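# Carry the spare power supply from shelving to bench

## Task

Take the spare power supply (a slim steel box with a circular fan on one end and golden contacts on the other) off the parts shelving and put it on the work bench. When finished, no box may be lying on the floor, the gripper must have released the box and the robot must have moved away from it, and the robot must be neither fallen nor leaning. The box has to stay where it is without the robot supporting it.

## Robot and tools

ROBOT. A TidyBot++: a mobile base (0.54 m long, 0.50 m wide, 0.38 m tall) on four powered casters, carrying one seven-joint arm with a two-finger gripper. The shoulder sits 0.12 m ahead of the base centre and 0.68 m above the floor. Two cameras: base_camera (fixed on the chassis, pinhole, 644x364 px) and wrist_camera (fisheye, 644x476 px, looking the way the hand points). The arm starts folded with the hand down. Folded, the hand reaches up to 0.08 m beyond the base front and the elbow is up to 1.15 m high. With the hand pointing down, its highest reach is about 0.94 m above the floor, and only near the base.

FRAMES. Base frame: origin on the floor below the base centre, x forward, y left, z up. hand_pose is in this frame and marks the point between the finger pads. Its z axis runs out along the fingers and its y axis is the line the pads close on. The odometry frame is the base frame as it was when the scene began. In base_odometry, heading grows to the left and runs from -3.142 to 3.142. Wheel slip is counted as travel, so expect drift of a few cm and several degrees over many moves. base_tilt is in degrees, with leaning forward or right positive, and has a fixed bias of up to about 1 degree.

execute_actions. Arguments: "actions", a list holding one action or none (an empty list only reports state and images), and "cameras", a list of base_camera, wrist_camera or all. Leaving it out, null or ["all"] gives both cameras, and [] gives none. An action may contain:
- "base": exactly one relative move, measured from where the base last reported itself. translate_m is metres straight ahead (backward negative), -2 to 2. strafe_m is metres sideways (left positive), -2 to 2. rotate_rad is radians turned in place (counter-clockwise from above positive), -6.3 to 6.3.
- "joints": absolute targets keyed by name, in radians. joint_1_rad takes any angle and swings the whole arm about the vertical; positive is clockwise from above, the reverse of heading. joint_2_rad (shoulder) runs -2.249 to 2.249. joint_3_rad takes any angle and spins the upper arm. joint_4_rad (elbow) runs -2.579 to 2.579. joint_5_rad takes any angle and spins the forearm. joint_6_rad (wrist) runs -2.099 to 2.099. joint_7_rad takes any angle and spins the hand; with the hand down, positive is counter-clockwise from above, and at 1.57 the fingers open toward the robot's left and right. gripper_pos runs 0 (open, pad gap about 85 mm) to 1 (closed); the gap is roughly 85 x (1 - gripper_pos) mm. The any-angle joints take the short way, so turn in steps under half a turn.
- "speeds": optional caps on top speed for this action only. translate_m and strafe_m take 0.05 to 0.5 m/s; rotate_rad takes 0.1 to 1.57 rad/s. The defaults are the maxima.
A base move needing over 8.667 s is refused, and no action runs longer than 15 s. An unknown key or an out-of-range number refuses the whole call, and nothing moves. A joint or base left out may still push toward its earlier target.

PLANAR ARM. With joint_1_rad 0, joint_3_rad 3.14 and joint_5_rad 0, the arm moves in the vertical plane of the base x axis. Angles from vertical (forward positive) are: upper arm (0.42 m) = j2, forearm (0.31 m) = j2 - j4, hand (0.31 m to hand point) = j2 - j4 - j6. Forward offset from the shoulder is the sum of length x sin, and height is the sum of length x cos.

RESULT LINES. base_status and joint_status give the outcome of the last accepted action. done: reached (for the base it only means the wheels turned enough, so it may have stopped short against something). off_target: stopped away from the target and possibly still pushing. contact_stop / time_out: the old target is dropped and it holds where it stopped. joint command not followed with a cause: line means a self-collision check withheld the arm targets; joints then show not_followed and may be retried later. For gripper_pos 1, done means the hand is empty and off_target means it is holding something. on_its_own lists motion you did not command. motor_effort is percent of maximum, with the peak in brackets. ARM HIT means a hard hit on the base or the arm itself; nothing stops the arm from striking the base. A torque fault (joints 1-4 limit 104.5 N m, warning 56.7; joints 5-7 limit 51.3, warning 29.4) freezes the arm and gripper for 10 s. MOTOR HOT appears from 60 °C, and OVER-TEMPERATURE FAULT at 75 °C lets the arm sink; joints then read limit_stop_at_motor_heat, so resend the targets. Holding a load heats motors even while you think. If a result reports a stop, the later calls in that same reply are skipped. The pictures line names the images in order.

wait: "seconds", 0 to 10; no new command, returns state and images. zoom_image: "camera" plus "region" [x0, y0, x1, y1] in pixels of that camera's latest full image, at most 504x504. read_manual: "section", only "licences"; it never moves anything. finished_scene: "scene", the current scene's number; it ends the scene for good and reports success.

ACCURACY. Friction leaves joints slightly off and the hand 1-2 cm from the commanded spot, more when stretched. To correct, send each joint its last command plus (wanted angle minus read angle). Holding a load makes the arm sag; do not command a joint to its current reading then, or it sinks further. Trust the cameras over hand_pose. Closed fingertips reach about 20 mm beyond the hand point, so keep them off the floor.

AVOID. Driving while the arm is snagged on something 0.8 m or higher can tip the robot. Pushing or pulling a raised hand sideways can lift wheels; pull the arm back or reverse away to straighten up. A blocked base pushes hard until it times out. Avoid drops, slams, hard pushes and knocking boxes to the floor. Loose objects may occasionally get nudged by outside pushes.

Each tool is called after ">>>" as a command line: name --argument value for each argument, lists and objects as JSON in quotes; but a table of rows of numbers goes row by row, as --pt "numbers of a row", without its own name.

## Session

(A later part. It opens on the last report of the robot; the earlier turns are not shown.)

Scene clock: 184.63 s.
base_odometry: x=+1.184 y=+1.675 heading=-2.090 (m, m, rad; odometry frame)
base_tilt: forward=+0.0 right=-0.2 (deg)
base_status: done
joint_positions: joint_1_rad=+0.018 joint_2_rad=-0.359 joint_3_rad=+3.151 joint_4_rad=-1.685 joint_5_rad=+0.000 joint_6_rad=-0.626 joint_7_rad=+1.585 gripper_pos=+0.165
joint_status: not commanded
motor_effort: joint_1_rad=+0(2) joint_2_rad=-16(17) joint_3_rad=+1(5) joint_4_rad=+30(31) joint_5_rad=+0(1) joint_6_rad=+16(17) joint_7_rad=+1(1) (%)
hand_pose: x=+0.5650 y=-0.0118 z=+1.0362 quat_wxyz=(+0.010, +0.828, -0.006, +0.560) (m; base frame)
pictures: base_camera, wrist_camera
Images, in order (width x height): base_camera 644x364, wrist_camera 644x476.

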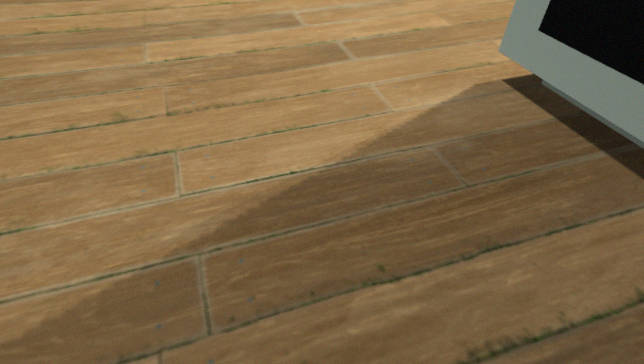

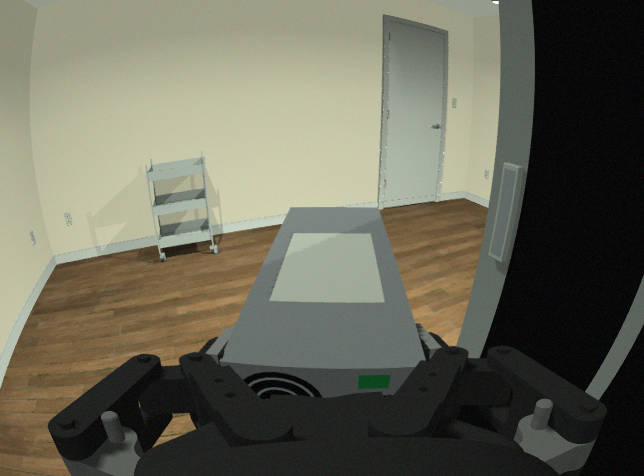

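>>> execute_actions --actions '[{"base":{"strafe_m":0.1}}]' --cameras '[]'

>>> execute_actions --actions '[{"base":{"translate_m":1.35}}]' --cameras '[]'

>>> execute_actions --actions '[{"base":{"rotate_rad":-1.2},"speeds":{"rotate_rad":0.7}}]'

Scene clock: 191.60 s.
base_odometry: x=+1.271 y=+1.625 heading=-2.090 (m, m, rad; odometry frame)
base_tilt: forward=+0.0 right=-0.2 (deg)
base_status: done
joint_positions: joint_1_rad=+0.018 joint_2_rad=-0.359 joint_3_rad=+3.145 joint_4_rad=-1.685 joint_5_rad=+0.000 joint_6_rad=-0.626 joint_7_rad=+1.585 gripper_pos=+0.165
joint_status: not commanded
motor_effort: joint_1_rad=+0(2) joint_2_rad=-16(17) joint_3_rad=+2(4) joint_4_rad=+30(31) joint_5_rad=+0(1) joint_6_rad=+16(16) joint_7_rad=+1(1) (%)
hand_pose: x=+0.5650 y=-0.0082 z=+1.0361 quat_wxyz=(+0.009, +0.828, -0.003, +0.560) (m; base frame)
pictures: none
No camera images: the call's "cameras" was empty. Leave "cameras" out to get every camera's image.

Scene clock: 195.67 s.
base_odometry: x=+0.601 y=+0.453 heading=-2.090 (m, m, rad; odometry frame)
base_tilt: forward=+0.0 right=-0.2 (deg)
base_status: done
joint_positions: joint_1_rad=+0.018 joint_2_rad=-0.356 joint_3_rad=+3.145 joint_4_rad=-1.684 joint_5_rad=+0.000 joint_6_rad=-0.626 joint_7_rad=+1.585 gripper_pos=+0.165
joint_status: not commanded
motor_effort: joint_1_rad=-1(2) joint_2_rad=-17(20) joint_3_rad=+1(0) joint_4_rad=+31(32) joint_5_rad=+0(1) joint_6_rad=+17(17) joint_7_rad=+0(1) (%)
hand_pose: x=+0.5661 y=-0.0083 z=+1.0356 quat_wxyz=(+0.009, +0.829, -0.003, +0.559) (m; base frame)
pictures: none
No camera images: the call's "cameras" was empty. Leave "cameras" out to get every camera's image.

Scene clock: 198.10 s.
base_odometry: x=+0.601 y=+0.453 heading=+2.993 (m, m, rad; odometry frame)
base_tilt: forward=+0.0 right=-0.2 (deg)
base_status: done
joint_positions: joint_1_rad=+0.019 joint_2_rad=-0.356 joint_3_rad=+3.152 joint_4_rad=-1.684 joint_5_rad=+0.000 joint_6_rad=-0.626 joint_7_rad=+1.585 gripper_pos=+0.165
joint_status: not commanded
motor_effort: joint_1_rad=+0(2) joint_2_rad=-16(17) joint_3_rad=+1(4) joint_4_rad=+30(31) joint_5_rad=+0(1) joint_6_rad=+16(17) joint_7_rad=+1(1) (%)
hand_pose: x=+0.5661 y=-0.0131 z=+1.0356 quat_wxyz=(+0.011, +0.829, -0.007, +0.559) (m; base frame)
pictures: base_camera, wrist_camera
Images, in order (width x height): base_camera 644x364, wrist_camera 644x476.

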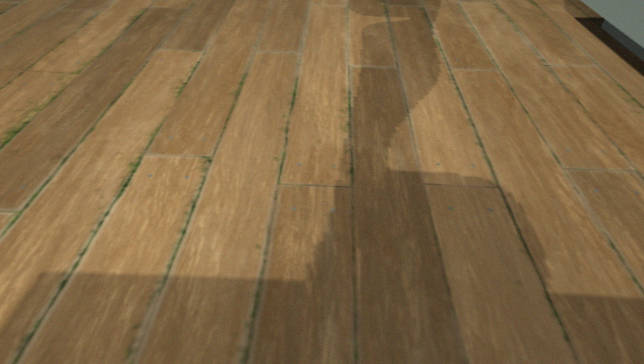

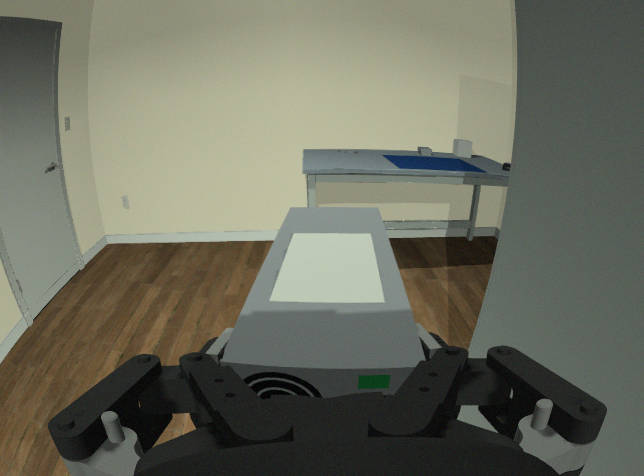

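>>> execute_actions --actions '[{"base":{"rotate_rad":-0.12}}]' --cameras '[]'

>>> execute_actions --actions '[{"base":{"translate_m":1.6}}]'

Scene clock: 203.33 s.
base_odometry: x=+0.601 y=+0.453 heading=+2.873 (m, m, rad; odometry frame)
base_tilt: forward=+0.0 right=-0.2 (deg)
base_status: done
joint_positions: joint_1_rad=+0.025 joint_2_rad=-0.356 joint_3_rad=+3.155 joint_4_rad=-1.684 joint_5_rad=+0.000 joint_6_rad=-0.626 joint_7_rad=+1.585 gripper_pos=+0.165
joint_status: not commanded
motor_effort: joint_1_rad=+0(3) joint_2_rad=-16(16) joint_3_rad=+1(2) joint_4_rad=+30(31) joint_5_rad=+0(2) joint_6_rad=+16(16) joint_7_rad=+0(1) (%)
hand_pose: x=+0.5660 y=-0.0170 z=+1.0356 quat_wxyz=(+0.012, +0.829, -0.011, +0.559) (m; base frame)
pictures: none
No camera images: the call's "cameras" was empty. Leave "cameras" out to get every camera's image.

Scene clock: 207.90 s.
base_odometry: x=-0.942 y=+0.879 heading=+2.873 (m, m, rad; odometry frame)
base_tilt: forward=+0.0 right=-0.2 (deg)
base_status: done
joint_positions: joint_1_rad=+0.025 joint_2_rad=-0.355 joint_3_rad=+3.155 joint_4_rad=-1.683 joint_5_rad=+0.000 joint_6_rad=-0.626 joint_7_rad=+1.585 gripper_pos=+0.165
joint_status: not commanded
motor_effort: joint_1_rad=+0(0) joint_2_rad=-17(20) joint_3_rad=+1(2) joint_4_rad=+31(31) joint_5_rad=+0(0) joint_6_rad=+16(17) joint_7_rad=+1(1) (%)
hand_pose: x=+0.5665 y=-0.0170 z=+1.0355 quat_wxyz=(+0.012, +0.829, -0.011, +0.559) (m; base frame)
pictures: base_camera, wrist_camera
Images, in order (width x height): base_camera 644x364, wrist_camera 644x476.

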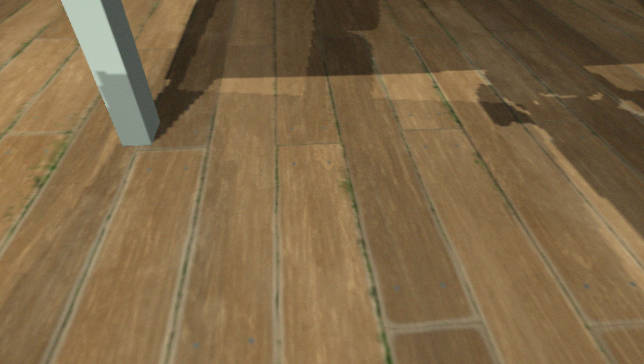

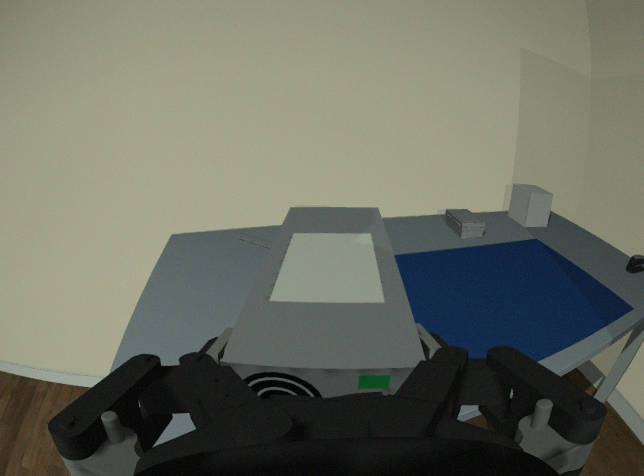

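>>> execute_actions --actions '[{"base":{"translate_m":0.28},"joints":{"joint_4_rad":-2.2,"joint_6_rad":0.05}}]' --cameras '["wrist_camera"]'

>>> execute_actions --actions '[{"joints":{"joint_4_rad":-2.3,"joint_6_rad":0.15}}]' --cameras '[]'

>>> execute_actions --actions '[{"joints":{"joint_4_rad":-2.39,"joint_6_rad":0.24}}]' --cameras '["wrist_camera"]'

Scene clock: 216.27 s.
base_odometry: x=-1.212 y=+0.953 heading=+2.872 (m, m, rad; odometry frame)
base_tilt: forward=+0.0 right=-0.3 (deg)
base_status: done
joint_positions: joint_1_rad=+0.025 joint_2_rad=-0.348 joint_3_rad=+3.155 joint_4_rad=-2.242 joint_5_rad=+0.000 joint_6_rad=-0.059 joint_7_rad=+1.585 gripper_pos=+0.165
joint_status: joint_4_rad off_target (ended at -2.242, target -2.200); joint_6_rad off_target (ended at -0.059, target +0.050)
motor_effort: joint_1_rad=-1(0) joint_2_rad=-16(21) joint_3_rad=+1(2) joint_4_rad=+30(31) joint_5_rad=+0(0) joint_6_rad=+16(17) joint_7_rad=+1(1) (%)
hand_pose: x=+0.5622 y=-0.0161 z=+0.8613 quat_wxyz=(+0.012, +0.829, -0.011, +0.560) (m; base frame)
pictures: wrist_camera
Images, in order (width x height): wrist_camera 644x476.

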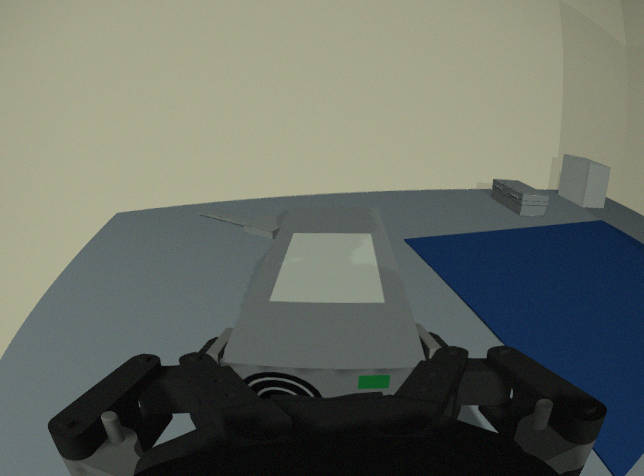

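Scene clock: 217.40 s.
base_odometry: x=-1.212 y=+0.953 heading=+2.872 (m, m, rad; odometry frame)
base_tilt: forward=+0.0 right=-0.2 (deg)
base_status: not commanded
joint_positions: joint_1_rad=+0.025 joint_2_rad=-0.348 joint_3_rad=+3.155 joint_4_rad=-2.349 joint_5_rad=+0.000 joint_6_rad=+0.039 joint_7_rad=+1.585 gripper_pos=+0.165
joint_status: joint_4_rad off_target (ended at -2.349, target -2.300); joint_6_rad off_target (ended at +0.039, target +0.150)
motor_effort: joint_1_rad=+0(0) joint_2_rad=-15(16) joint_3_rad=+1(1) joint_4_rad=+29(31) joint_5_rad=+0(0) joint_6_rad=+16(16) joint_7_rad=+1(1) (%)
hand_pose: x=+0.5488 y=-0.0154 z=+0.8277 quat_wxyz=(+0.012, +0.831, -0.011, +0.556) (m; base frame)
pictures: none
No camera images: the call's "cameras" was empty. Leave "cameras" out to get every camera's image.

Scene clock: 218.30 s.
base_odometry: x=-1.212 y=+0.953 heading=+2.872 (m, m, rad; odometry frame)
base_tilt: forward=+0.0 right=-0.2 (deg)
base_status: not commanded
joint_positions: joint_1_rad=+0.025 joint_2_rad=-0.348 joint_3_rad=+3.155 joint_4_rad=-2.437 joint_5_rad=+0.000 joint_6_rad=+0.129 joint_7_rad=+1.585 gripper_pos=+0.165
joint_status: joint_4_rad off_target (ended at -2.437, target -2.390); joint_6_rad off_target (ended at +0.129, target +0.240)
motor_effort: joint_1_rad=+0(0) joint_2_rad=-14(16) joint_3_rad=+1(1) joint_4_rad=+28(31) joint_5_rad=+0(0) joint_6_rad=+16(18) joint_7_rad=+0(1) (%)
hand_pose: x=+0.5364 y=-0.0148 z=+0.8035 quat_wxyz=(+0.012, +0.830, -0.011, +0.557) (m; base frame)
pictures: wrist_camera
Images, in order (width x height): wrist_camera 644x476.

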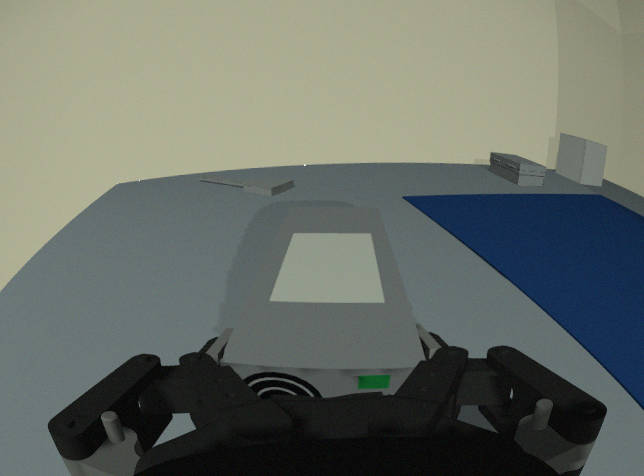

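>>> execute_actions --actions '[{"joints":{"joint_4_rad":-2.45,"joint_6_rad":0.3}}]' --cameras '[]'

>>> execute_actions --actions '[{"joints":{"joint_4_rad":-2.5,"joint_6_rad":0.34}}]' --cameras '[]'

Scene clock: 223.63 s.
base_odometry: x=-1.212 y=+0.953 heading=+2.872 (m, m, rad; odometry frame)
base_tilt: forward=+0.0 right=-0.3 (deg)
base_status: not commanded
joint_positions: joint_1_rad=+0.025 joint_2_rad=-0.348 joint_3_rad=+3.155 joint_4_rad=-2.494 joint_5_rad=+0.000 joint_6_rad=+0.189 joint_7_rad=+1.585 gripper_pos=+0.165
joint_status: joint_4_rad off_target (ended at -2.494, target -2.450); joint_6_rad off_target (ended at +0.189, target +0.300)
motor_effort: joint_1_rad=+0(0) joint_2_rad=-13(14) joint_3_rad=+1(1) joint_4_rad=+28(29) joint_5_rad=+0(0) joint_6_rad=+16(18) joint_7_rad=+1(1) (%)
hand_pose: x=+0.5275 y=-0.0144 z=+0.7892 quat_wxyz=(+0.012, +0.830, -0.011, +0.558) (m; base frame)
pictures: none
No camera images: the call's "cameras" was empty. Leave "cameras" out to get every camera's image.

Scene clock: 224.37 s.
base_odometry: x=-1.212 y=+0.953 heading=+2.872 (m, m, rad; odometry frame)
base_tilt: forward=-0.1 right=-0.2 (deg)
base_status: not commanded
joint_positions: joint_1_rad=+0.025 joint_2_rad=-0.350 joint_3_rad=+3.155 joint_4_rad=-2.535 joint_5_rad=+0.000 joint_6_rad=+0.241 joint_7_rad=+1.585 gripper_pos=+0.165
joint_status: joint_6_rad off_target (ended at +0.241, target +0.340); the others done
motor_effort: joint_1_rad=+0(0) joint_2_rad=-13(14) joint_3_rad=+1(1) joint_4_rad=+26(28) joint_5_rad=+0(0) joint_6_rad=+15(16) joint_7_rad=+0(1) (%)
hand_pose: x=+0.5214 y=-0.0142 z=+0.7825 quat_wxyz=(+0.013, +0.826, -0.011, +0.564) (m; base frame)
pictures: none
No camera images: the call's "cameras" was empty. Leave "cameras" out to get every camera's image.

>>> execute_actions --actions '[{"joints":{"joint_4_rad":-2.545,"joint_6_rad":0.26,"joint_2_rad":-0.345}}]' --cameras '[]'

>>> execute_actions --actions '[{"joints":{"gripper_pos":0}}]' --cameras '[]'

>>> execute_actions --actions '[{"base":{"translate_m":-0.4}}]' --cameras '["wrist_camera"]'

>>> finished_scene --scene 2

Scene clock: 232.53 s.
base_odometry: x=-1.212 y=+0.953 heading=+2.872 (m, m, rad; odometry frame)
base_tilt: forward=+0.0 right=-0.2 (deg)
base_status: not commanded
joint_positions: joint_1_rad=+0.025 joint_2_rad=-0.350 joint_3_rad=+3.155 joint_4_rad=-2.540 joint_5_rad=+0.000 joint_6_rad=+0.241 joint_7_rad=+1.581 gripper_pos=+0.165
joint_status: all done
motor_effort: joint_1_rad=+0(0) joint_2_rad=-6(13) joint_3_rad=+1(1) joint_4_rad=+19(26) joint_5_rad=+1(1) joint_6_rad=+7(15) joint_7_rad=+1(2) (%)
hand_pose: x=+0.5200 y=-0.0141 z=+0.7797 quat_wxyz=(+0.011, +0.827, -0.013, +0.562) (m; base frame)
pictures: none
No camera images: the call's "cameras" was empty. Leave "cameras" out to get every camera's image.

Scene clock: 233.63 s.
base_odometry: x=-1.212 y=+0.953 heading=+2.872 (m, m, rad; odometry frame)
base_tilt: forward=+0.0 right=-0.2 (deg)
base_status: not commanded
joint_positions: joint_1_rad=+0.025 joint_2_rad=-0.350 joint_3_rad=+3.155 joint_4_rad=-2.541 joint_5_rad=+0.000 joint_6_rad=+0.241 joint_7_rad=+1.581 gripper_pos=+0.000
joint_status: all done
motor_effort: joint_1_rad=+0(0) joint_2_rad=-6(9) joint_3_rad=+1(1) joint_4_rad=+18(21) joint_5_rad=+0(1) joint_6_rad=+7(10) joint_7_rad=+1(1) (%)
hand_pose: x=+0.5198 y=-0.0141 z=+0.7794 quat_wxyz=(+0.011, +0.827, -0.013, +0.561) (m; base frame)
pictures: none
No camera images: the call's "cameras" was empty. Leave "cameras" out to get every camera's image.

Scene clock: 235.90 s.
base_odometry: x=-0.826 y=+0.847 heading=+2.872 (m, m, rad; odometry frame)
base_tilt: forward=+0.0 right=-0.2 (deg)
base_status: done
joint_positions: joint_1_rad=+0.025 joint_2_rad=-0.347 joint_3_rad=+3.155 joint_4_rad=-2.541 joint_5_rad=+0.000 joint_6_rad=+0.241 joint_7_rad=+1.581 gripper_pos=+0.000
joint_status: not commanded
motor_effort: joint_1_rad=+0(1) joint_2_rad=-6(8) joint_3_rad=+1(2) joint_4_rad=+18(19) joint_5_rad=+0(0) joint_6_rad=+7(7) joint_7_rad=+1(0) (%)
hand_pose: x=+0.5200 y=-0.0140 z=+0.7782 quat_wxyz=(+0.011, +0.828, -0.013, +0.560) (m; base frame)
pictures: wrist_camera
Images, in order (width x height): wrist_camera 644x476.

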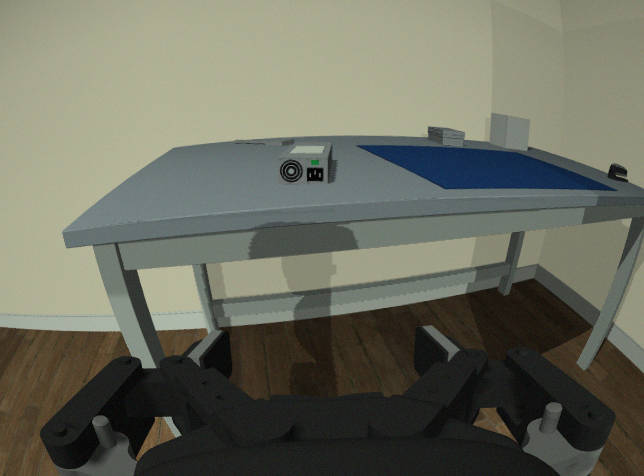

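The scene is finished: the task was done.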